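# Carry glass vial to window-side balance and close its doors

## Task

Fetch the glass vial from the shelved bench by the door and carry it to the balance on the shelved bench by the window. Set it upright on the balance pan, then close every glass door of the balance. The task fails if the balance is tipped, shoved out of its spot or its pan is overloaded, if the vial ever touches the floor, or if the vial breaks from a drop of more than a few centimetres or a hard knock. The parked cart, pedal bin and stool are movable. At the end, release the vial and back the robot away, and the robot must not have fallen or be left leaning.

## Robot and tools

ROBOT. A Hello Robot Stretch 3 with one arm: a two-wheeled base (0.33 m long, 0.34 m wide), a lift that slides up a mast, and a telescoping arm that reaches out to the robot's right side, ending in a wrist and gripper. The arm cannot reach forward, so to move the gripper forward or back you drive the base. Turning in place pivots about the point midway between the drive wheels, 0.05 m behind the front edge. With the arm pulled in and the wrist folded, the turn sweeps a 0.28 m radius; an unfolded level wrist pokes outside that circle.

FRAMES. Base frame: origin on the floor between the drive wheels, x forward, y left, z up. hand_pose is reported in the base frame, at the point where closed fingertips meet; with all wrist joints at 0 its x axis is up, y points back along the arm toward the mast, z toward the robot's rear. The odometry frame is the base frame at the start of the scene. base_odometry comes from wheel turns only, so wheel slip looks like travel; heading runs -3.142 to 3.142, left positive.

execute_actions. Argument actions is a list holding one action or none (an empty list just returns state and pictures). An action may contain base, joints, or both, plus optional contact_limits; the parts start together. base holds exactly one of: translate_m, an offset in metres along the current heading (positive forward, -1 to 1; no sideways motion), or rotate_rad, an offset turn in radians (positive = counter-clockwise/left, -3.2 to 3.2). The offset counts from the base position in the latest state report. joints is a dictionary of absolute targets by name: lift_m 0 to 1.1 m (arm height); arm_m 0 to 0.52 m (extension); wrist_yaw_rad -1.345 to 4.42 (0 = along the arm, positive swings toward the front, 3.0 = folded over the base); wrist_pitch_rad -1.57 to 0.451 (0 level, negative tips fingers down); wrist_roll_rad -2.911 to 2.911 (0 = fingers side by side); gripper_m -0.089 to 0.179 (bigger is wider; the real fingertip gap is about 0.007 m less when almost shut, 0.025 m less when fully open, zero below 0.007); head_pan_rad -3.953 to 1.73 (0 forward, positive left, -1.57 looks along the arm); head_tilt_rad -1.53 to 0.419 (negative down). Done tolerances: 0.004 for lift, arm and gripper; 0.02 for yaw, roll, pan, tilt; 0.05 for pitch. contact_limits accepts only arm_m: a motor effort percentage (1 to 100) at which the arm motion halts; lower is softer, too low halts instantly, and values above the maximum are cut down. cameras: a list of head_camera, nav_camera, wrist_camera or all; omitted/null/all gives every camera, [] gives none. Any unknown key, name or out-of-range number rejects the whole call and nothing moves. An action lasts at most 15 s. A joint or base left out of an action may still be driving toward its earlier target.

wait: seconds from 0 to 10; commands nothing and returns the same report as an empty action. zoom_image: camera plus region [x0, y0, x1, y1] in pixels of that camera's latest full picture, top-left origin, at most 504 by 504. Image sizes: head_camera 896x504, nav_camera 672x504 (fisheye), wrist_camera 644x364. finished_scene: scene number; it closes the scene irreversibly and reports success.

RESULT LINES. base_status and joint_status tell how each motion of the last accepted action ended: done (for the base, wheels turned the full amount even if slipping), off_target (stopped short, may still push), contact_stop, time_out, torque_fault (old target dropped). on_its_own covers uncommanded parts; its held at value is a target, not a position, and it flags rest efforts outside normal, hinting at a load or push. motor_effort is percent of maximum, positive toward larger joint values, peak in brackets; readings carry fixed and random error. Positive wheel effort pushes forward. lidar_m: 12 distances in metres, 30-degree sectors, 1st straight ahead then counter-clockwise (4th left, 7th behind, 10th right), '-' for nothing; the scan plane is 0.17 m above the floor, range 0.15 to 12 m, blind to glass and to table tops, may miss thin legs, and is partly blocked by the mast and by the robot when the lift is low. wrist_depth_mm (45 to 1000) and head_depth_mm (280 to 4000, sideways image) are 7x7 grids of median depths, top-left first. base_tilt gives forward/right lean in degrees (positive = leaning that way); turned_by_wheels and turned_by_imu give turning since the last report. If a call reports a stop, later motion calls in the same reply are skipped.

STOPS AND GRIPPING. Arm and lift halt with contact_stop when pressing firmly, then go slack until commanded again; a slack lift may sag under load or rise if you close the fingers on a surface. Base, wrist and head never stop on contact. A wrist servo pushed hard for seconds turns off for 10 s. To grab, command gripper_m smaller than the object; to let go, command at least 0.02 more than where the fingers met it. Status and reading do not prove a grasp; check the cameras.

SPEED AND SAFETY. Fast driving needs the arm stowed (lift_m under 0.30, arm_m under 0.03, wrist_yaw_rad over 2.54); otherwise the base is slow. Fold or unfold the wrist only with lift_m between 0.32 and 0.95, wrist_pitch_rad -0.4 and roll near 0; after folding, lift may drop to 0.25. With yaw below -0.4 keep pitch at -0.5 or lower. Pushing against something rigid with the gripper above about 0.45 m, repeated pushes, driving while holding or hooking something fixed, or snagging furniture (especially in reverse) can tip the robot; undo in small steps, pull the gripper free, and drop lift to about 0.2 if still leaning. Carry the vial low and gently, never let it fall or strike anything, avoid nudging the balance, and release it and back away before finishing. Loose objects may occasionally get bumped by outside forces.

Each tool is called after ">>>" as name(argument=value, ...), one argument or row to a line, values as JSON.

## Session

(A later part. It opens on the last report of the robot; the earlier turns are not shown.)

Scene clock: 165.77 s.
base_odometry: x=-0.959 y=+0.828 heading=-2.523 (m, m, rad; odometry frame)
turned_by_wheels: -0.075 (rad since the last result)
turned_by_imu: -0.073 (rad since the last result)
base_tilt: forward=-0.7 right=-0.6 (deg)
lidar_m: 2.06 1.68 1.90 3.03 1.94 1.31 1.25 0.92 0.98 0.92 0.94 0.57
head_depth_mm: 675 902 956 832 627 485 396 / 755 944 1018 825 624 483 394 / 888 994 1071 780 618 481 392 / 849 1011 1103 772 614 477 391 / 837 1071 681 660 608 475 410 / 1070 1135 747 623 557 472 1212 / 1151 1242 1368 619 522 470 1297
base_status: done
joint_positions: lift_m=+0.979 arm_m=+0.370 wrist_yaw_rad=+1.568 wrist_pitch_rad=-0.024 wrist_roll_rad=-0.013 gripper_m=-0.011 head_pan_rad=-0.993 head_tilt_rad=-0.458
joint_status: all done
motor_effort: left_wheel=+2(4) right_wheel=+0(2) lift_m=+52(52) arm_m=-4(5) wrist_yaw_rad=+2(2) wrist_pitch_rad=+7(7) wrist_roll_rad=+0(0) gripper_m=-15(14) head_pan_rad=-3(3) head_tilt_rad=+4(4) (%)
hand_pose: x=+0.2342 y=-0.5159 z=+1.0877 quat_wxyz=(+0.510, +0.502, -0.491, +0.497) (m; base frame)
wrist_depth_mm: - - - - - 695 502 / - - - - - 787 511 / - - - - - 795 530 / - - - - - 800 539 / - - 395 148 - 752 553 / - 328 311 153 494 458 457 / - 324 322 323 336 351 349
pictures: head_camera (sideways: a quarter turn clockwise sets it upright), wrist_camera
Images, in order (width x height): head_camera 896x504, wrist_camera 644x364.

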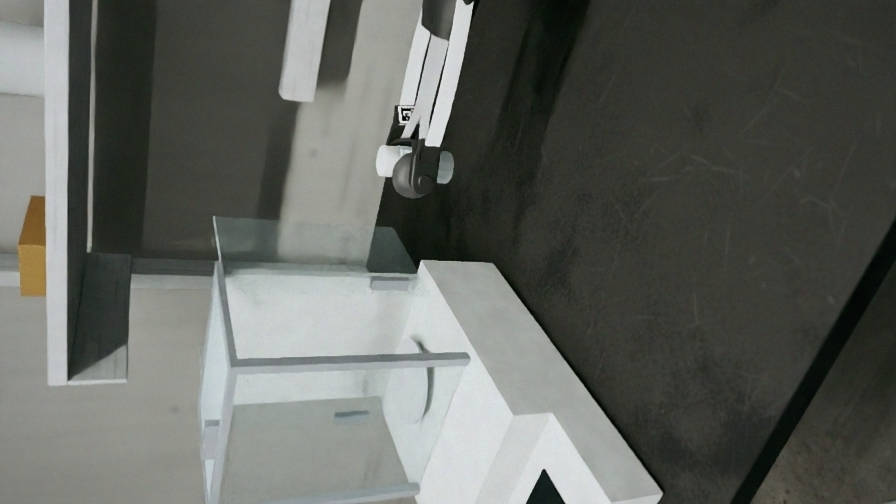

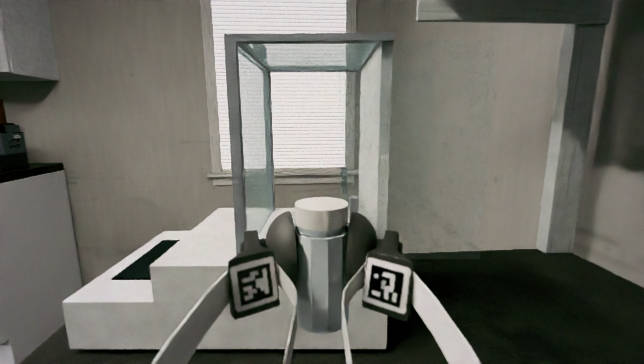

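>>> execute_actions(
  actions=[
    {"base": {"translate_m": 0.13}, "joints": {"arm_m": 0.343}},
  ],
  cameras=["head_camera", "wrist_camera"],
)

Scene clock: 172.67 s.
base_odometry: x=-1.065 y=+0.753 heading=-2.523 (m, m, rad; odometry frame)
turned_by_wheels: +0.000 (rad since the last result)
turned_by_imu: +0.002 (rad since the last result)
base_tilt: forward=-0.9 right=-0.5 (deg)
lidar_m: 1.93 1.57 1.74 3.64 2.14 1.44 1.39 1.05 0.97 0.91 0.93 0.46
head_depth_mm: 804 889 956 958 627 485 395 / 755 934 1005 824 621 483 394 / 796 927 595 611 594 480 392 / 718 1015 628 604 521 477 390 / 1014 1084 1187 603 485 447 399 / 1078 1158 1265 603 506 433 419 / 1141 1251 1377 1514 503 456 614
base_status: done
joint_positions: lift_m=+0.979 arm_m=+0.343 wrist_yaw_rad=+1.568 wrist_pitch_rad=-0.024 wrist_roll_rad=-0.013 gripper_m=-0.011 head_pan_rad=-0.993 head_tilt_rad=-0.458
joint_status: all done
motor_effort: left_wheel=+2(5) right_wheel=-2(2) lift_m=+52(52) arm_m=-4(4) wrist_yaw_rad=+1(2) wrist_pitch_rad=+7(7) wrist_roll_rad=+0(0) gripper_m=-16(16) head_pan_rad=-3(3) head_tilt_rad=+5(4) (%)
hand_pose: x=+0.2342 y=-0.4889 z=+1.0877 quat_wxyz=(+0.510, +0.502, -0.491, +0.497) (m; base frame)
wrist_depth_mm: - - 250 - 322 689 563 / - - - - 283 727 576 / - - - - 283 727 569 / - - - - 284 716 575 / - - - 149 248 768 581 / - 344 290 152 199 697 449 / 286 213 198 198 198 352 349
pictures: head_camera (sideways: a quarter turn clockwise sets it upright), wrist_camera
Images, in order (width x height): head_camera 896x504, wrist_camera 644x364.

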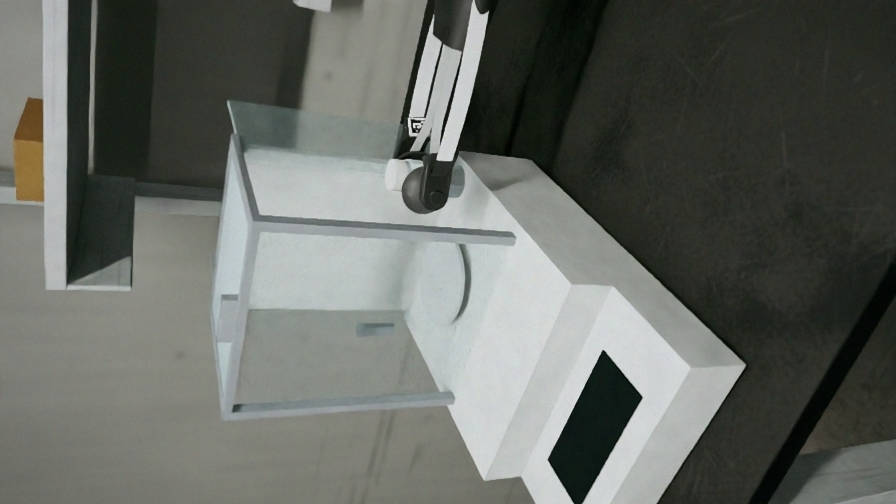

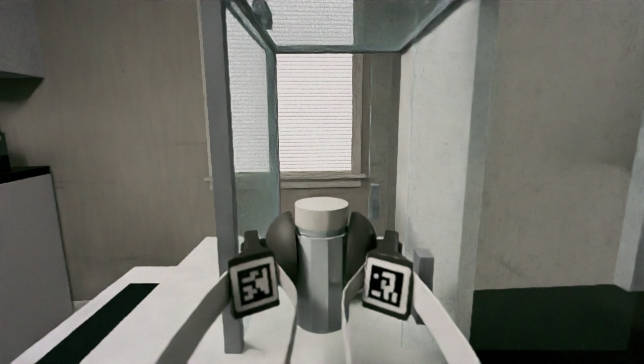

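>>> execute_actions(
  actions=[
    {"base": {"translate_m": 0.08}},
  ],
  cameras=["head_camera", "wrist_camera"],
)

Scene clock: 175.83 s.
base_odometry: x=-1.130 y=+0.706 heading=-2.523 (m, m, rad; odometry frame)
turned_by_wheels: +0.000 (rad since the last result)
turned_by_imu: +0.001 (rad since the last result)
base_tilt: forward=-0.9 right=-0.5 (deg)
lidar_m: 1.85 1.52 1.63 3.09 2.27 1.53 1.47 1.12 0.96 0.91 0.93 0.39
head_depth_mm: 703 881 939 956 628 485 395 / 743 909 544 566 555 484 394 / 699 947 590 579 478 452 392 / 956 1011 1092 637 466 416 389 / 1009 1077 1179 601 486 412 389 / 1064 1162 1278 1387 508 434 419 / 1132 1240 1371 1527 1639 456 525
base_status: done
joint_positions: lift_m=+0.979 arm_m=+0.343 wrist_yaw_rad=+1.568 wrist_pitch_rad=-0.024 wrist_roll_rad=-0.013 gripper_m=-0.011 head_pan_rad=-0.993 head_tilt_rad=-0.458
joint_status: not commanded
motor_effort: left_wheel=+2(5) right_wheel=-1(2) lift_m=+52(52) arm_m=-5(5) wrist_yaw_rad=+2(3) wrist_pitch_rad=+7(7) wrist_roll_rad=+0(0) gripper_m=-15(16) head_pan_rad=-3(3) head_tilt_rad=+4(5) (%)
hand_pose: x=+0.2342 y=-0.4889 z=+1.0877 quat_wxyz=(+0.510, +0.502, -0.491, +0.497) (m; base frame)
wrist_depth_mm: - 88 - - - 141 94 / - 94 - - - 141 98 / - 94 - - - 141 104 / - - - - - 141 103 / - 101 - 148 249 141 110 / - 272 289 152 221 142 508 / 287 190 207 178 188 132 321
pictures: head_camera (sideways: a quarter turn clockwise sets it upright), wrist_camera
Images, in order (width x height): head_camera 896x504, wrist_camera 644x364.

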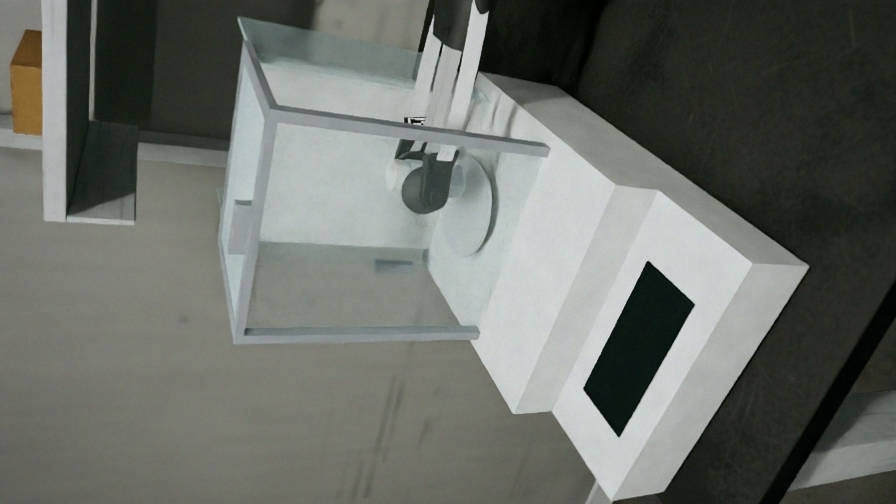

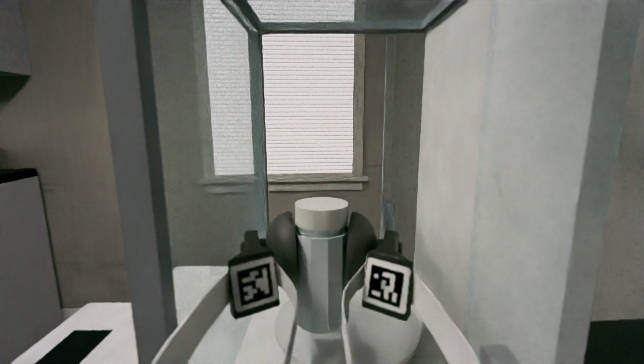

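>>> execute_actions(
  actions=[
    {"base": {"translate_m": 0.045}, "joints": {"head_pan_rad": -1.15, "head_tilt_rad": -0.5}},
  ],
  cameras=["head_camera", "wrist_camera"],
)

Scene clock: 181.77 s.
base_odometry: x=-1.167 y=+0.680 heading=-2.522 (m, m, rad; odometry frame)
turned_by_wheels: +0.000 (rad since the last result)
turned_by_imu: +0.001 (rad since the last result)
base_tilt: forward=-0.8 right=-0.5 (deg)
lidar_m: 1.80 1.47 1.57 3.64 2.32 1.58 1.51 1.17 0.96 0.90 0.38 0.35
head_depth_mm: 802 866 927 - 598 469 385 / 828 883 945 702 594 466 383 / 843 896 555 541 491 462 382 / 664 846 580 538 442 413 380 / 915 979 1086 573 454 387 379 / 951 1027 1133 584 468 407 387 / 989 1087 1208 1340 481 420 405
base_status: done
joint_positions: lift_m=+0.979 arm_m=+0.343 wrist_yaw_rad=+1.568 wrist_pitch_rad=-0.024 wrist_roll_rad=-0.013 gripper_m=-0.011 head_pan_rad=-1.143 head_tilt_rad=-0.493
joint_status: all done
motor_effort: left_wheel=+2(5) right_wheel=+0(2) lift_m=+52(52) arm_m=-4(4) wrist_yaw_rad=+2(2) wrist_pitch_rad=+7(7) wrist_roll_rad=+0(0) gripper_m=-16(15) head_pan_rad=-4(19) head_tilt_rad=-3(10) (%)
hand_pose: x=+0.2342 y=-0.4889 z=+1.0877 quat_wxyz=(+0.510, +0.502, -0.491, +0.497) (m; base frame)
wrist_depth_mm: - - - - - 141 94 / - - - - - 141 94 / - - - - - 141 94 / - - - - - 141 94 / - - - 149 - 141 94 / - - - 152 222 141 94 / 267 213 207 178 192 142 94
pictures: head_camera (sideways: a quarter turn clockwise sets it upright), wrist_camera
Images, in order (width x height): head_camera 896x504, wrist_camera 644x364.

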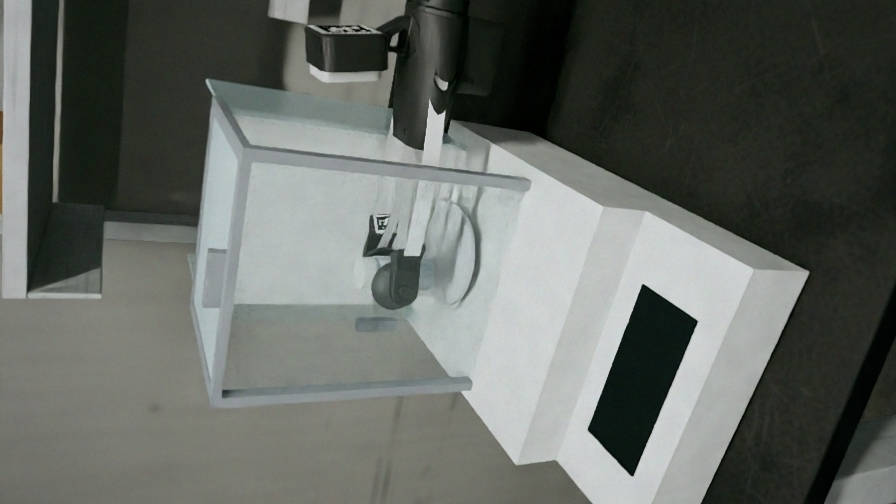

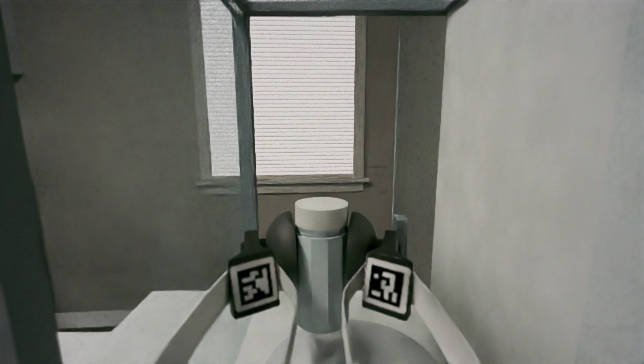

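>>> zoom_image(
  camera="wrist_camera",
  region=[180, 200, 500, 364],
)

>>> zoom_image(
  camera="head_camera",
  region=[300, 100, 560, 360],
)

Region (180, 200, 500, 364) of wrist_camera's 644x364 image, scaled by 1.575; it fills the top 258 rows of this view, and the rest is white.

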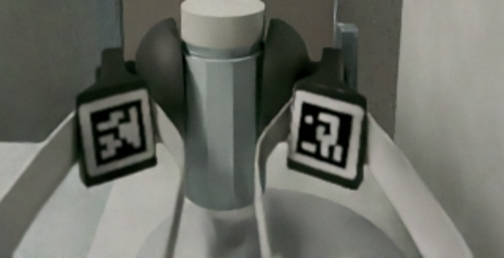

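Region (300, 100, 560, 360) of head_camera's 896x504 image, scaled by 1.938, with more detail than that image has.

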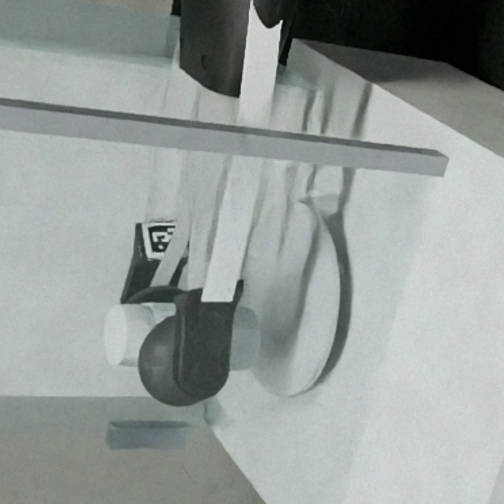

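>>> execute_actions(
  actions=[
    {"base": {"translate_m": -0.01}, "joints": {"lift_m": 0.962}},
  ],
  cameras=["head_camera", "wrist_camera"],
)

>>> zoom_image(
  camera="head_camera",
  region=[320, 150, 520, 350],
)

Scene clock: 189.97 s.
base_odometry: x=-1.159 y=+0.686 heading=-2.522 (m, m, rad; odometry frame)
turned_by_wheels: +0.000 (rad since the last result)
turned_by_imu: +0.001 (rad since the last result)
base_tilt: forward=-0.8 right=-0.5 (deg)
lidar_m: 1.81 1.48 1.59 3.64 2.31 1.57 1.50 1.16 0.96 0.91 0.40 0.36
head_depth_mm: 803 865 930 - 597 468 385 / 828 886 965 822 594 466 383 / 856 895 553 543 527 464 382 / 689 862 584 538 441 423 379 / 913 972 1067 560 454 388 379 / 951 1026 1128 555 467 407 387 / 988 1087 1202 1343 481 420 405
base_status: done
joint_positions: lift_m=+0.963 arm_m=+0.343 wrist_yaw_rad=+1.568 wrist_pitch_rad=-0.024 wrist_roll_rad=-0.013 gripper_m=-0.011 head_pan_rad=-1.143 head_tilt_rad=-0.494
joint_status: all done
motor_effort: left_wheel=+2(4) right_wheel=-1(3) lift_m=+13(49) arm_m=-4(4) wrist_yaw_rad=+1(2) wrist_pitch_rad=+7(7) wrist_roll_rad=+0(0) gripper_m=-15(16) head_pan_rad=-3(3) head_tilt_rad=-3(3) (%)
hand_pose: x=+0.2342 y=-0.4889 z=+1.0712 quat_wxyz=(+0.510, +0.502, -0.491, +0.497) (m; base frame)
wrist_depth_mm: - - - - - 141 94 / - - - - - 141 94 / - - - - - 141 94 / - - - - - 141 94 / - - - 149 - 142 94 / - 256 255 153 221 141 94 / - 182 174 155 161 142 94
pictures: head_camera (sideways: a quarter turn clockwise sets it upright), wrist_camera
Images, in order (width x height): head_camera 896x504, wrist_camera 644x364.

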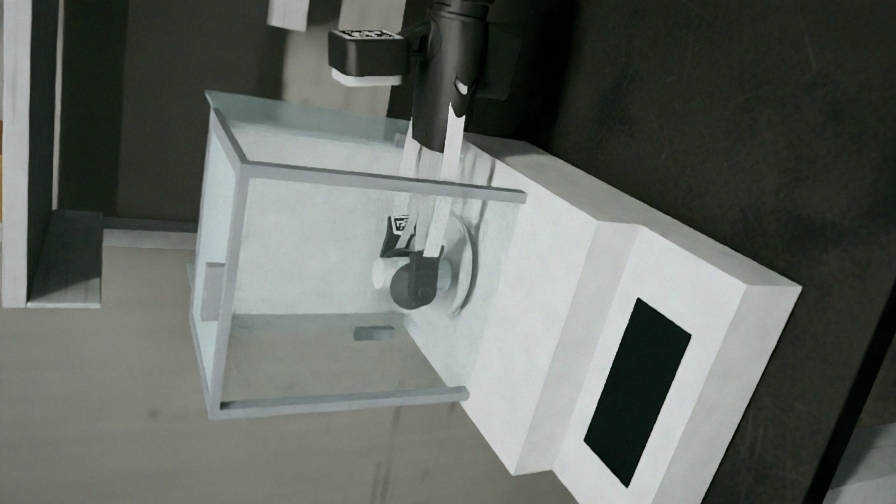

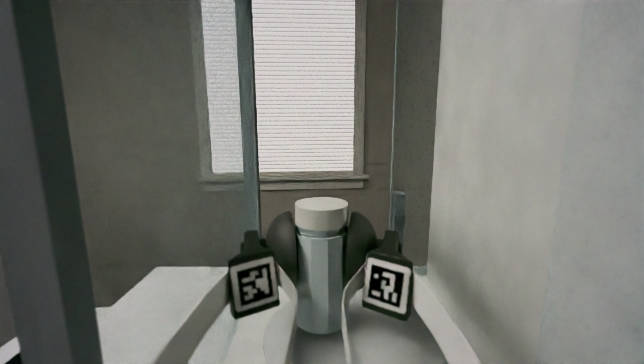

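Region (320, 150, 520, 350) of head_camera's 896x504 image, scaled by 2.520, with more detail than that image has.

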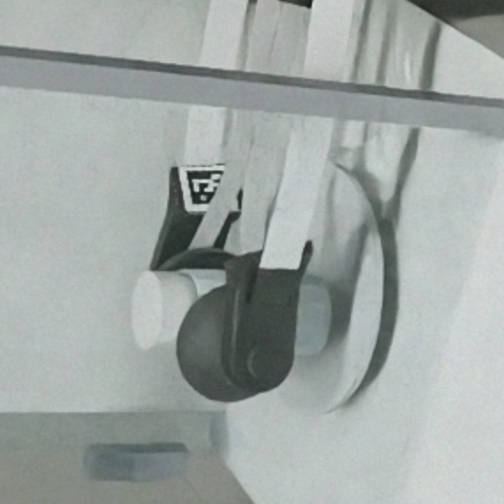

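>>> execute_actions(
  actions=[
    {"joints": {"lift_m": 0.959}},
  ],
  cameras=["wrist_camera"],
)

Scene clock: 192.33 s.
base_odometry: x=-1.159 y=+0.686 heading=-2.522 (m, m, rad; odometry frame)
turned_by_wheels: +0.000 (rad since the last result)
turned_by_imu: +0.001 (rad since the last result)
base_tilt: forward=-0.8 right=-0.5 (deg)
lidar_m: 1.81 1.48 1.58 3.64 2.31 1.57 1.50 1.16 0.96 0.91 0.40 0.36
head_depth_mm: 802 867 929 - 597 469 385 / 829 885 967 909 593 466 383 / 857 895 554 542 527 463 382 / 690 862 587 536 442 423 380 / 914 974 1068 560 454 387 378 / 955 1027 1124 556 467 406 386 / 988 1088 1203 1338 481 419 405
base_status: not commanded
joint_positions: lift_m=+0.960 arm_m=+0.343 wrist_yaw_rad=+1.568 wrist_pitch_rad=-0.024 wrist_roll_rad=-0.013 gripper_m=-0.011 head_pan_rad=-1.143 head_tilt_rad=-0.494
joint_status: all done
motor_effort: left_wheel=+3(2) right_wheel=+0(0) lift_m=+13(13) arm_m=-4(5) wrist_yaw_rad=+2(2) wrist_pitch_rad=+7(7) wrist_roll_rad=+0(0) gripper_m=-16(16) head_pan_rad=-4(4) head_tilt_rad=-3(3) (%)
hand_pose: x=+0.2342 y=-0.4889 z=+1.0682 quat_wxyz=(+0.510, +0.502, -0.491, +0.497) (m; base frame)
wrist_depth_mm: - - - - - 141 94 / - - - - - 141 94 / - - - - - 141 94 / - - - - - 141 94 / - - - 148 - 141 94 / - 249 250 152 222 142 94 / - 180 170 155 156 142 94
pictures: wrist_camera
Images, in order (width x height): wrist_camera 644x364.

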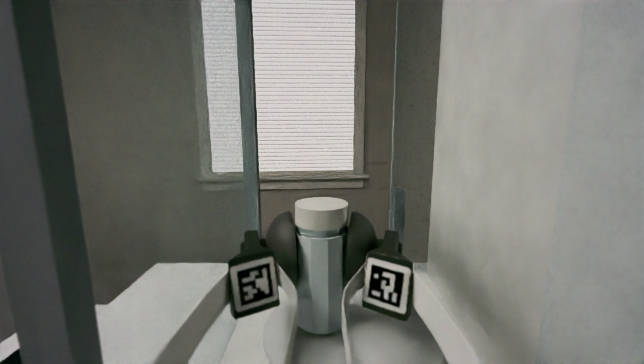

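>>> execute_actions(
  actions=[
    {"joints": {"gripper_m": 0.056}},
  ],
  cameras=["head_camera", "wrist_camera"],
)

Scene clock: 195.47 s.
base_odometry: x=-1.159 y=+0.686 heading=-2.522 (m, m, rad; odometry frame)
turned_by_wheels: +0.000 (rad since the last result)
turned_by_imu: +0.001 (rad since the last result)
base_tilt: forward=-0.7 right=-0.5 (deg)
lidar_m: 1.81 1.48 1.58 3.63 2.32 1.57 1.50 1.16 0.96 0.90 0.40 0.36
head_depth_mm: 804 870 933 - 596 469 385 / 827 886 964 910 593 467 384 / 860 893 554 542 526 464 382 / 688 861 586 534 441 422 380 / 915 975 1066 562 454 388 378 / 953 1026 1126 556 467 407 387 / 991 1086 1206 1346 482 420 405
base_status: not commanded
joint_positions: lift_m=+0.960 arm_m=+0.343 wrist_yaw_rad=+1.565 wrist_pitch_rad=-0.024 wrist_roll_rad=-0.013 gripper_m=+0.056 head_pan_rad=-1.143 head_tilt_rad=-0.494
joint_status: all done
motor_effort: left_wheel=+2(2) right_wheel=+0(1) lift_m=+12(13) arm_m=-5(4) wrist_yaw_rad=+5(5) wrist_pitch_rad=+7(7) wrist_roll_rad=+0(0) gripper_m=+2(91) head_pan_rad=-3(4) head_tilt_rad=-3(3) (%)
hand_pose: x=+0.2342 y=-0.4898 z=+1.0682 quat_wxyz=(+0.511, +0.501, -0.492, +0.496) (m; base frame)
wrist_depth_mm: - - - - - 139 93 / - - - - - 139 93 / - - - - - 139 93 / - - - - - 140 93 / - - - 151 218 139 93 / - 258 - 155 - 140 93 / - 179 178 155 160 131 93
pictures: head_camera (sideways: a quarter turn clockwise sets it upright), wrist_camera
Images, in order (width x height): head_camera 896x504, wrist_camera 644x364.

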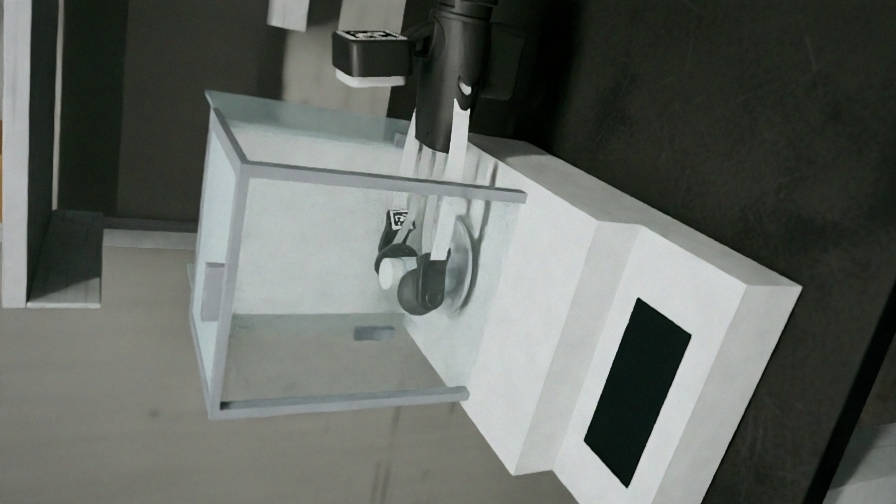

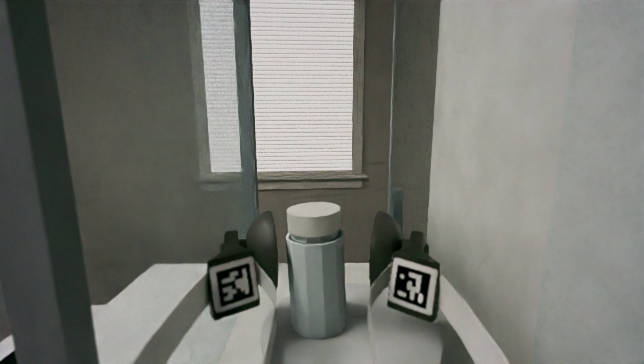

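>>> execute_actions(
  actions=[
    {"base": {"translate_m": -0.04}, "joints": {"gripper_m": 0.052}},
  ],
  cameras=["head_camera", "wrist_camera"],
)

Scene clock: 200.00 s.
base_odometry: x=-1.126 y=+0.709 heading=-2.522 (m, m, rad; odometry frame)
turned_by_wheels: +0.000 (rad since the last result)
turned_by_imu: +0.001 (rad since the last result)
base_tilt: forward=-0.8 right=-0.4 (deg)
lidar_m: 1.86 1.52 1.64 3.06 2.25 1.52 1.46 1.12 0.96 0.91 0.93 0.39
head_depth_mm: 805 870 928 - 596 468 385 / 830 902 977 910 592 466 384 / 858 910 586 634 586 463 382 / 760 873 583 525 491 460 380 / 686 591 619 558 454 418 379 / 954 1026 1146 581 467 408 396 / 992 1080 1198 1306 481 419 536
base_status: done
joint_positions: lift_m=+0.960 arm_m=+0.343 wrist_yaw_rad=+1.565 wrist_pitch_rad=-0.024 wrist_roll_rad=-0.013 gripper_m=+0.052 head_pan_rad=-1.143 head_tilt_rad=-0.494
joint_status: all done
motor_effort: left_wheel=+3(2) right_wheel=-1(4) lift_m=+13(12) arm_m=-4(4) wrist_yaw_rad=+5(5) wrist_pitch_rad=+7(7) wrist_roll_rad=+0(0) gripper_m=+0(28) head_pan_rad=-4(5) head_tilt_rad=-3(4) (%)
hand_pose: x=+0.2342 y=-0.4897 z=+1.0682 quat_wxyz=(+0.511, +0.501, -0.492, +0.496) (m; base frame)
wrist_depth_mm: - 95 - - 251 139 103 / - 95 - - - 139 103 / - 103 - - - 140 109 / - 103 - - 283 140 498 / - - - 287 245 140 504 / - 160 - 193 - 123 505 / 233 175 178 170 170 116 307
pictures: head_camera (sideways: a quarter turn clockwise sets it upright), wrist_camera
Images, in order (width x height): head_camera 896x504, wrist_camera 644x364.

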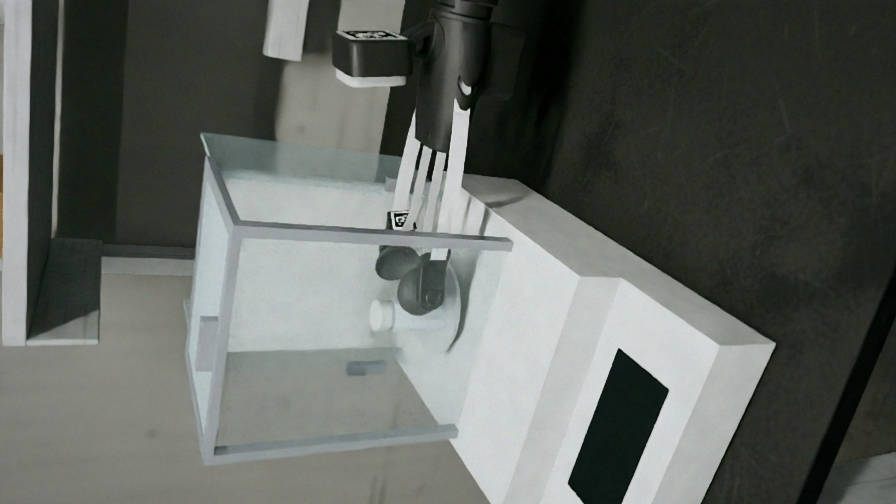

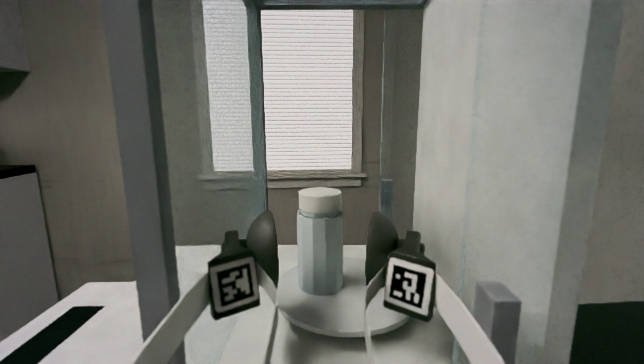

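>>> execute_actions(
  actions=[
    {"base": {"translate_m": -0.09}, "joints": {"gripper_m": 0.035}},
  ],
  cameras=["wrist_camera"],
)

>>> execute_actions(
  actions=[
    {"joints": {"arm_m": 0.408, "lift_m": 0.947, "gripper_m": 0.05, "head_pan_rad": -1.2}, "contact_limits": {"arm_m": 12}},
  ],
  cameras=["head_camera", "wrist_camera"],
)

Scene clock: 206.50 s.
base_odometry: x=-1.053 y=+0.762 heading=-2.522 (m, m, rad; odometry frame)
turned_by_wheels: +0.000 (rad since the last result)
turned_by_imu: +0.001 (rad since the last result)
base_tilt: forward=-1.0 right=-0.5 (deg)
lidar_m: 1.95 1.59 1.75 3.06 2.11 1.43 1.37 1.04 0.97 0.91 0.93 0.47
head_depth_mm: 811 876 923 - 597 469 385 / 838 908 986 907 593 466 384 / 863 940 1019 762 588 463 382 / 894 965 1035 691 584 461 380 / 802 584 608 561 545 458 388 / 706 622 647 580 482 454 405 / 998 1072 1213 576 479 426 1179
base_status: done
joint_positions: lift_m=+0.960 arm_m=+0.343 wrist_yaw_rad=+1.567 wrist_pitch_rad=-0.024 wrist_roll_rad=-0.013 gripper_m=+0.035 head_pan_rad=-1.143 head_tilt_rad=-0.494
joint_status: all done
motor_effort: left_wheel=+3(2) right_wheel=+0(5) lift_m=+13(13) arm_m=-5(5) wrist_yaw_rad=+3(5) wrist_pitch_rad=+7(7) wrist_roll_rad=+0(0) gripper_m=+0(70) head_pan_rad=-3(4) head_tilt_rad=-3(2) (%)
hand_pose: x=+0.2342 y=-0.4891 z=+1.0682 quat_wxyz=(+0.510, +0.502, -0.491, +0.496) (m; base frame)
wrist_depth_mm: - - - - 282 728 570 / - - - - 282 719 571 / - - - - 281 773 572 / - - - - 283 775 571 / - - 325 283 219 788 582 / - 250 250 233 219 420 420 / 241 198 197 197 197 324 322
pictures: wrist_camera
Images, in order (width x height): wrist_camera 644x364.

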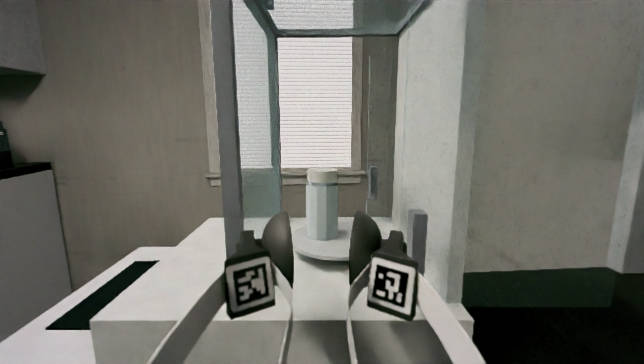

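Scene clock: 208.13 s.
base_odometry: x=-1.053 y=+0.762 heading=-2.522 (m, m, rad; odometry frame)
turned_by_wheels: +0.000 (rad since the last result)
turned_by_imu: +0.000 (rad since the last result)
base_tilt: forward=-0.9 right=-0.4 (deg)
lidar_m: 1.95 1.59 1.75 3.09 2.11 1.43 1.37 1.03 0.97 0.91 0.93 0.47
head_depth_mm: 811 873 945 744 597 469 386 / 834 901 977 735 594 466 383 / 857 930 1019 762 589 464 382 / 881 959 1046 758 585 461 380 / 867 897 609 617 568 458 379 / 739 597 619 553 500 455 395 / 961 1018 1137 574 471 427 405
base_status: not commanded
joint_positions: lift_m=+0.948 arm_m=+0.408 wrist_yaw_rad=+1.568 wrist_pitch_rad=-0.024 wrist_roll_rad=-0.013 gripper_m=+0.050 head_pan_rad=-1.193 head_tilt_rad=-0.494
joint_status: all done
motor_effort: left_wheel=+2(3) right_wheel=-1(1) lift_m=+12(13) arm_m=+4(4) wrist_yaw_rad=+2(2) wrist_pitch_rad=+7(7) wrist_roll_rad=+0(0) gripper_m=+1(65) head_pan_rad=-3(9) head_tilt_rad=-4(3) (%)
contact_limits: arm_m 12 (drawing in: default 31, maximum 51; extending or still: default 42, maximum 69)
hand_pose: x=+0.2342 y=-0.5534 z=+1.0562 quat_wxyz=(+0.510, +0.502, -0.491, +0.497) (m; base frame)
wrist_depth_mm: - - - - - 719 414 / - - - - - 719 411 / - - - - - 720 430 / - - - - - 723 434 / - 280 280 257 - 742 451 / 212 201 - 208 - 399 398 / 197 197 196 196 306 303 304
pictures: head_camera (sideways: a quarter turn clockwise sets it upright), wrist_camera
Images, in order (width x height): head_camera 896x504, wrist_camera 644x364.

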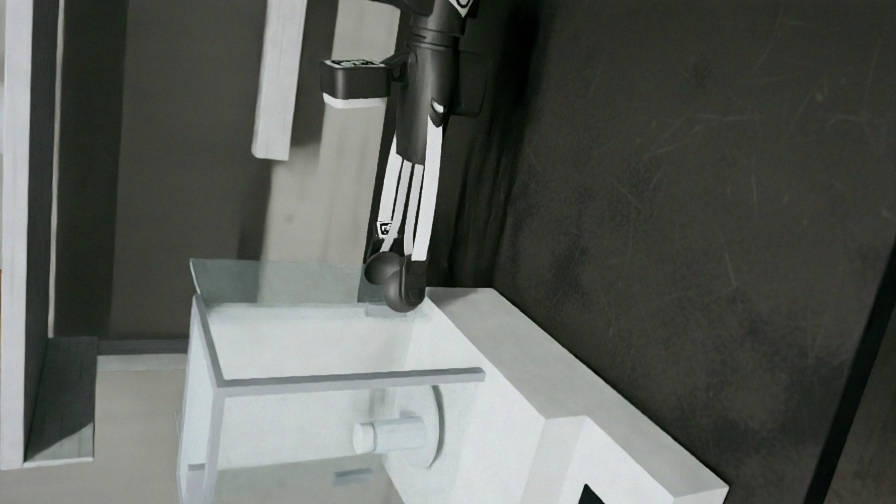

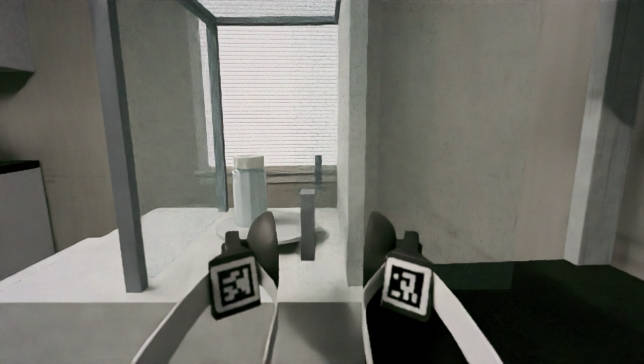

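>>> execute_actions(
  actions=[
    {"base": {"translate_m": 0.012}, "joints": {"lift_m": 0.954}},
  ],
  cameras=["wrist_camera"],
)

>>> execute_actions(
  actions=[
    {"joints": {"arm_m": 0.35}, "contact_limits": {"arm_m": 10}},
  ],
  cameras=["head_camera", "wrist_camera"],
)

Scene clock: 213.07 s.
base_odometry: x=-1.063 y=+0.755 heading=-2.522 (m, m, rad; odometry frame)
turned_by_wheels: +0.000 (rad since the last result)
turned_by_imu: +0.001 (rad since the last result)
base_tilt: forward=-0.9 right=-0.5 (deg)
lidar_m: 1.93 1.57 1.74 3.08 2.14 1.44 1.38 1.04 0.97 0.91 0.93 0.46
head_depth_mm: 809 872 944 743 596 468 385 / 830 899 977 734 593 465 384 / 856 928 1012 762 589 464 382 / 880 958 1042 755 583 461 380 / 851 574 601 606 559 459 379 / 717 599 620 553 482 456 395 / 966 1015 1155 575 470 419 405
base_status: done
joint_positions: lift_m=+0.953 arm_m=+0.408 wrist_yaw_rad=+1.568 wrist_pitch_rad=-0.024 wrist_roll_rad=-0.013 gripper_m=+0.050 head_pan_rad=-1.193 head_tilt_rad=-0.494
joint_status: all done
motor_effort: left_wheel=+2(5) right_wheel=-1(0) lift_m=+52(54) arm_m=+4(4) wrist_yaw_rad=+2(2) wrist_pitch_rad=+7(7) wrist_roll_rad=+0(0) gripper_m=+0(0) head_pan_rad=-4(4) head_tilt_rad=-3(3) (%)
hand_pose: x=+0.2342 y=-0.5534 z=+1.0617 quat_wxyz=(+0.510, +0.502, -0.491, +0.497) (m; base frame)
wrist_depth_mm: - - - - - 721 505 / - - - - - 721 412 / - - - - - 717 417 / - - - - - 729 434 / - 293 294 256 - 731 450 / 230 208 - 208 - 409 408 / 185 185 183 184 313 312 313
pictures: wrist_camera
Images, in order (width x height): wrist_camera 644x364.

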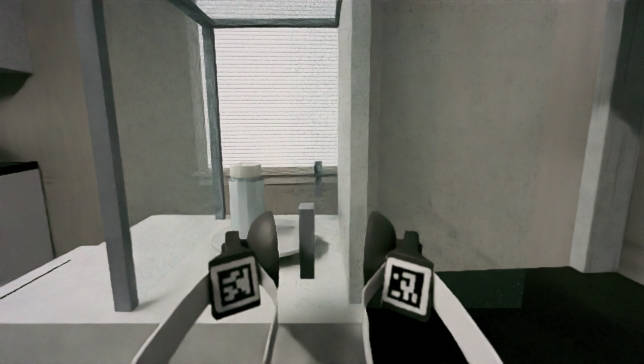

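Scene clock: 214.63 s.
base_odometry: x=-1.063 y=+0.755 heading=-2.522 (m, m, rad; odometry frame)
turned_by_wheels: +0.000 (rad since the last result)
turned_by_imu: +0.000 (rad since the last result)
base_tilt: forward=-0.9 right=-0.5 (deg)
lidar_m: 1.93 1.58 1.74 3.08 2.14 1.44 1.38 1.05 0.97 0.91 0.93 0.46
head_depth_mm: 810 875 950 921 596 469 386 / 831 901 969 - 593 467 383 / 854 928 1014 763 588 464 382 / 880 959 1033 725 584 461 380 / 849 574 603 587 557 458 379 / 717 599 619 555 482 455 396 / 967 1014 1152 575 471 419 405
base_status: not commanded
joint_positions: lift_m=+0.953 arm_m=+0.350 wrist_yaw_rad=+1.566 wrist_pitch_rad=-0.024 wrist_roll_rad=-0.013 gripper_m=+0.050 head_pan_rad=-1.193 head_tilt_rad=-0.494
joint_status: all done
motor_effort: left_wheel=+2(3) right_wheel=-1(0) lift_m=+52(52) arm_m=-5(5) wrist_yaw_rad=+4(4) wrist_pitch_rad=+7(7) wrist_roll_rad=+0(0) gripper_m=-1(1) head_pan_rad=-4(4) head_tilt_rad=-3(3) (%)
contact_limits: arm_m 10 (drawing in: default 31, maximum 51; extending or still: default 42, maximum 69)
hand_pose: x=+0.2342 y=-0.4966 z=+1.0617 quat_wxyz=(+0.511, +0.502, -0.492, +0.496) (m; base frame)
wrist_depth_mm: - - - - 255 714 562 / - - - - 255 752 558 / - - - - 255 758 560 / - - - - 257 764 565 / - - 294 267 223 812 572 / - 221 - 221 - 409 406 / 212 184 184 183 183 313 312
pictures: head_camera (sideways: a quarter turn clockwise sets it upright), wrist_camera
Images, in order (width x height): head_camera 896x504, wrist_camera 644x364.

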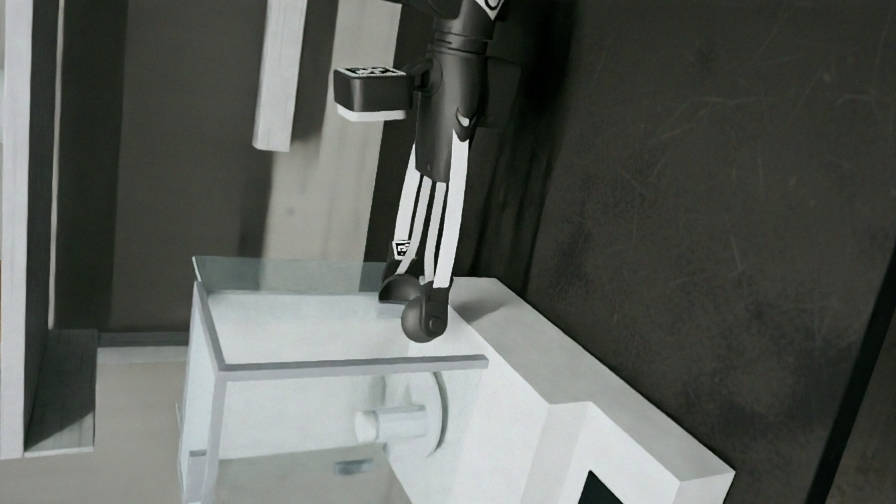

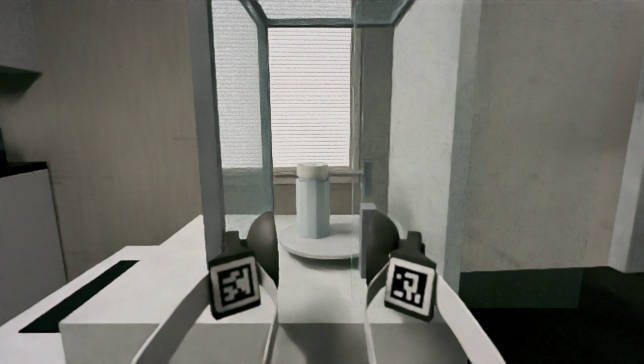

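>>> execute_actions(
  actions=[
    {"joints": {"arm_m": 0.31}, "contact_limits": {"arm_m": 9}},
  ],
  cameras=["head_camera", "wrist_camera"],
)

Scene clock: 220.53 s.
base_odometry: x=-1.063 y=+0.755 heading=-2.522 (m, m, rad; odometry frame)
turned_by_wheels: +0.000 (rad since the last result)
turned_by_imu: +0.001 (rad since the last result)
base_tilt: forward=-0.8 right=-0.5 (deg)
lidar_m: 1.93 1.58 1.74 3.07 2.13 1.44 1.38 1.05 0.97 0.91 0.93 0.46
head_depth_mm: 809 876 952 914 595 468 385 / 832 902 971 - 570 466 384 / 855 926 1015 894 588 463 382 / 878 957 1038 722 584 461 379 / 850 575 601 580 559 458 379 / 717 599 617 553 482 455 395 / 963 1018 1153 574 470 419 405
base_status: not commanded
joint_positions: lift_m=+0.953 arm_m=+0.311 wrist_yaw_rad=+1.542 wrist_pitch_rad=-0.024 wrist_roll_rad=-0.013 gripper_m=+0.050 head_pan_rad=-1.193 head_tilt_rad=-0.494
joint_status: all done
on_its_own: wrist_yaw_rad is at rest, and its effort (+26) is outside its rest range (-12 to +12)
motor_effort: left_wheel=+1(2) right_wheel=+1(0) lift_m=+52(52) arm_m=-8(7) wrist_yaw_rad=+26(27) wrist_pitch_rad=+7(7) wrist_roll_rad=+0(0) gripper_m=+6(7) head_pan_rad=-3(3) head_tilt_rad=-3(3) (%)
contact_limits: arm_m 9 (drawing in: default 31, maximum 51; extending or still: default 42, maximum 69)
hand_pose: x=+0.2341 y=-0.4630 z=+1.0617 quat_wxyz=(+0.517, +0.496, -0.498, +0.490) (m; base frame)
wrist_depth_mm: - - - - 330 196 584 / - - - - - 211 585 / - - - - - 212 580 / - - - - 353 213 589 / - - 351 269 280 232 595 / - 275 236 220 - 219 406 / 234 187 183 184 185 187 313
pictures: head_camera (sideways: a quarter turn clockwise sets it upright), wrist_camera
Images, in order (width x height): head_camera 896x504, wrist_camera 644x364.

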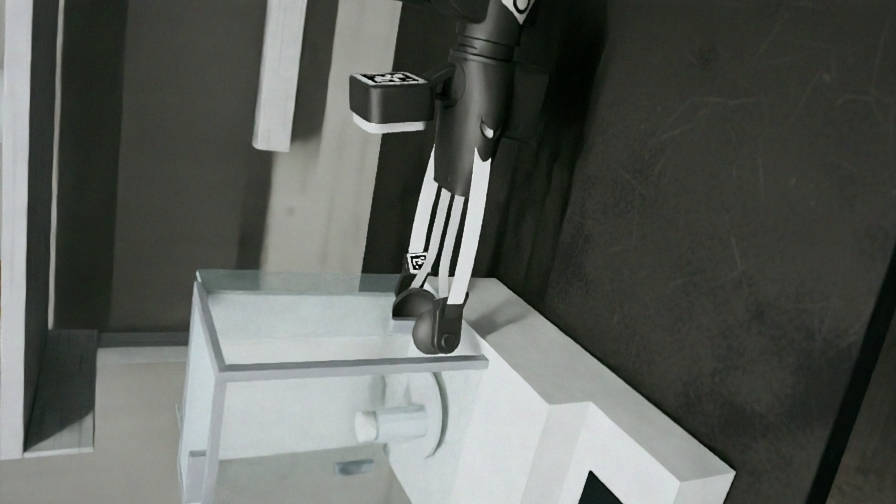

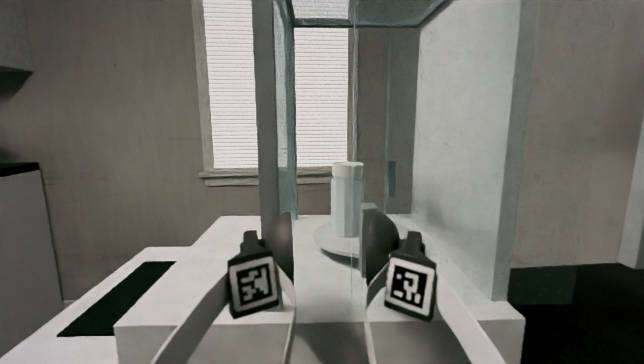

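>>> execute_actions(
  actions=[
    {"base": {"translate_m": -0.02}, "joints": {"arm_m": 0.335}, "contact_limits": {"arm_m": 12}},
  ],
  cameras=["wrist_camera"],
)

Scene clock: 224.77 s.
base_odometry: x=-1.047 y=+0.766 heading=-2.522 (m, m, rad; odometry frame)
turned_by_wheels: +0.000 (rad since the last result)
turned_by_imu: +0.001 (rad since the last result)
base_tilt: forward=-0.8 right=-0.5 (deg)
lidar_m: 1.95 1.59 1.77 3.08 2.10 1.42 1.36 1.02 0.97 0.92 0.93 0.48
head_depth_mm: 811 875 952 922 596 468 385 / 832 903 971 - 592 466 383 / 856 929 1014 730 588 463 382 / 882 961 1036 739 585 461 381 / 882 945 628 597 579 458 387 / 754 599 618 552 516 455 396 / 951 1012 668 574 471 434 406
base_status: done
joint_positions: lift_m=+0.953 arm_m=+0.335 wrist_yaw_rad=+1.523 wrist_pitch_rad=-0.024 wrist_roll_rad=-0.013 gripper_m=+0.050 head_pan_rad=-1.193 head_tilt_rad=-0.494
joint_status: all done
on_its_own: wrist_yaw_rad is held at +1.525, not at your +1.570, by its stall guard, which is not easing now
motor_effort: left_wheel=+2(3) right_wheel=-1(3) lift_m=+52(52) arm_m=+4(4) wrist_yaw_rad=+2(9) wrist_pitch_rad=+7(7) wrist_roll_rad=+0(0) gripper_m=+1(3) head_pan_rad=-3(3) head_tilt_rad=-3(3) (%)
contact_limits: arm_m 12 (drawing in: default 31, maximum 51; extending or still: default 42, maximum 69)
hand_pose: x=+0.2339 y=-0.4921 z=+1.0617 quat_wxyz=(+0.521, +0.491, -0.502, +0.485) (m; base frame)
wrist_depth_mm: - - - - 254 755 551 / - - - - 255 772 551 / - - - - 255 761 552 / - - - - 257 789 469 / - - 319 280 258 782 491 / - 221 - 220 - 408 404 / 227 199 203 204 208 313 312
pictures: wrist_camera
Images, in order (width x height): wrist_camera 644x364.

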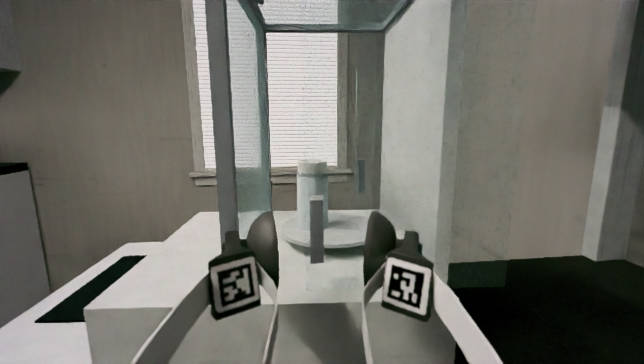

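>>> execute_actions(
  actions=[
    {"joints": {"arm_m": 0.422, "wrist_yaw_rad": 1.87, "gripper_m": 0.06}, "contact_limits": {"arm_m": 12}},
  ],
  cameras=["wrist_camera"],
)

>>> execute_actions(
  actions=[
    {"base": {"translate_m": 0.024}},
  ],
  cameras=["head_camera", "wrist_camera"],
)

Scene clock: 231.43 s.
base_odometry: x=-1.047 y=+0.766 heading=-2.522 (m, m, rad; odometry frame)
turned_by_wheels: +0.000 (rad since the last result)
turned_by_imu: +0.001 (rad since the last result)
base_tilt: forward=-0.9 right=-0.5 (deg)
lidar_m: 1.95 1.59 1.77 3.08 2.11 1.42 1.36 1.03 0.98 0.91 0.93 0.48
head_depth_mm: 809 876 942 742 597 468 385 / 835 902 976 735 593 465 384 / 859 930 1014 731 588 464 381 / 882 957 1034 721 584 461 380 / 883 948 629 604 579 458 379 / 754 599 619 552 517 456 396 / 950 1011 667 574 472 433 405
base_status: not commanded
joint_positions: lift_m=+0.953 arm_m=+0.422 wrist_yaw_rad=+1.868 wrist_pitch_rad=-0.024 wrist_roll_rad=-0.013 gripper_m=+0.060 head_pan_rad=-1.193 head_tilt_rad=-0.494
joint_status: all done
motor_effort: left_wheel=+2(2) right_wheel=-2(1) lift_m=+52(52) arm_m=+4(4) wrist_yaw_rad=+2(3) wrist_pitch_rad=+7(7) wrist_roll_rad=+0(0) gripper_m=+1(51) head_pan_rad=-3(4) head_tilt_rad=-2(3) (%)
contact_limits: arm_m 12 (drawing in: default 31, maximum 51; extending or still: default 42, maximum 69)
hand_pose: x=+0.2231 y=-0.4919 z=+1.0617 quat_wxyz=(+0.430, +0.570, -0.411, +0.567) (m; base frame)
wrist_depth_mm: - - - - - 289 812 / - - - - - 280 811 / - - - - - - 792 / - - - - - - 793 / - - 430 293 306 - 774 / - 279 - 220 - 385 672 / - 278 243 219 198 315 313
pictures: wrist_camera
Images, in order (width x height): wrist_camera 644x364.

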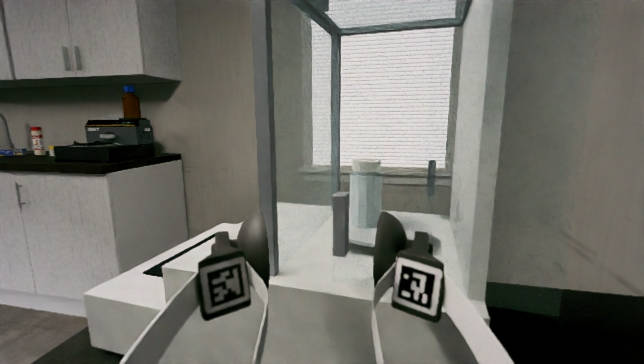

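Scene clock: 232.77 s.
base_odometry: x=-1.066 y=+0.752 heading=-2.522 (m, m, rad; odometry frame)
turned_by_wheels: +0.000 (rad since the last result)
turned_by_imu: +0.000 (rad since the last result)
base_tilt: forward=-0.8 right=-0.4 (deg)
lidar_m: 1.93 1.57 1.73 3.64 2.13 1.44 1.39 1.05 0.97 0.91 0.93 0.46
head_depth_mm: 811 874 941 743 599 468 385 / 832 901 973 734 594 466 384 / 856 931 1016 732 589 463 382 / 881 957 1033 722 585 460 380 / 843 574 602 562 558 459 379 / 710 600 619 555 478 454 395 / 964 1017 1156 577 470 418 405
base_status: done
joint_positions: lift_m=+0.953 arm_m=+0.422 wrist_yaw_rad=+1.868 wrist_pitch_rad=-0.024 wrist_roll_rad=-0.013 gripper_m=+0.060 head_pan_rad=-1.193 head_tilt_rad=-0.494
joint_status: not commanded
motor_effort: left_wheel=+0(5) right_wheel=+2(4) lift_m=+52(52) arm_m=+4(4) wrist_yaw_rad=+2(2) wrist_pitch_rad=+7(7) wrist_roll_rad=+0(0) gripper_m=+1(0) head_pan_rad=-3(4) head_tilt_rad=-3(3) (%)
hand_pose: x=+0.2231 y=-0.4920 z=+1.0617 quat_wxyz=(+0.430, +0.570, -0.411, +0.567) (m; base frame)
wrist_depth_mm: - - - - - 212 809 / - - - - - 269 792 / - - - - - 250 791 / - - - - - - 779 / - - 394 271 310 - 779 / - 264 - 220 - 364 733 / - 245 213 191 176 312 311
pictures: head_camera (sideways: a quarter turn clockwise sets it upright), wrist_camera
Images, in order (width x height): head_camera 896x504, wrist_camera 644x364.

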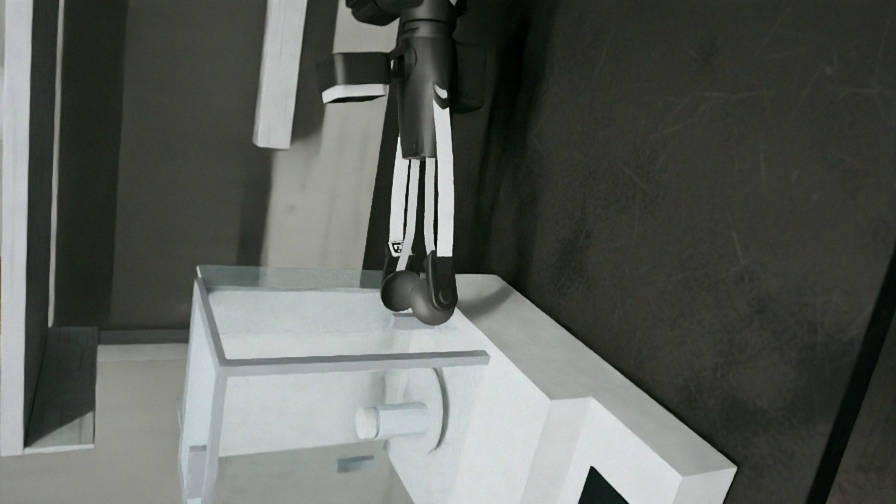

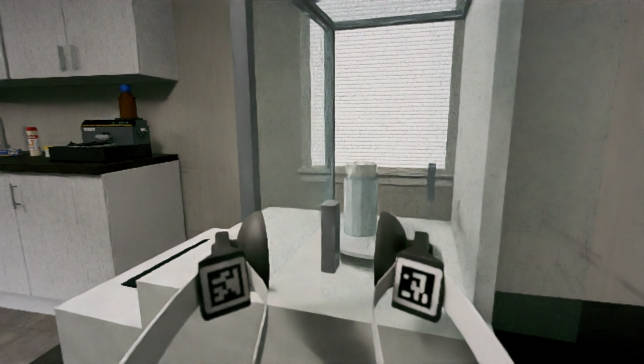

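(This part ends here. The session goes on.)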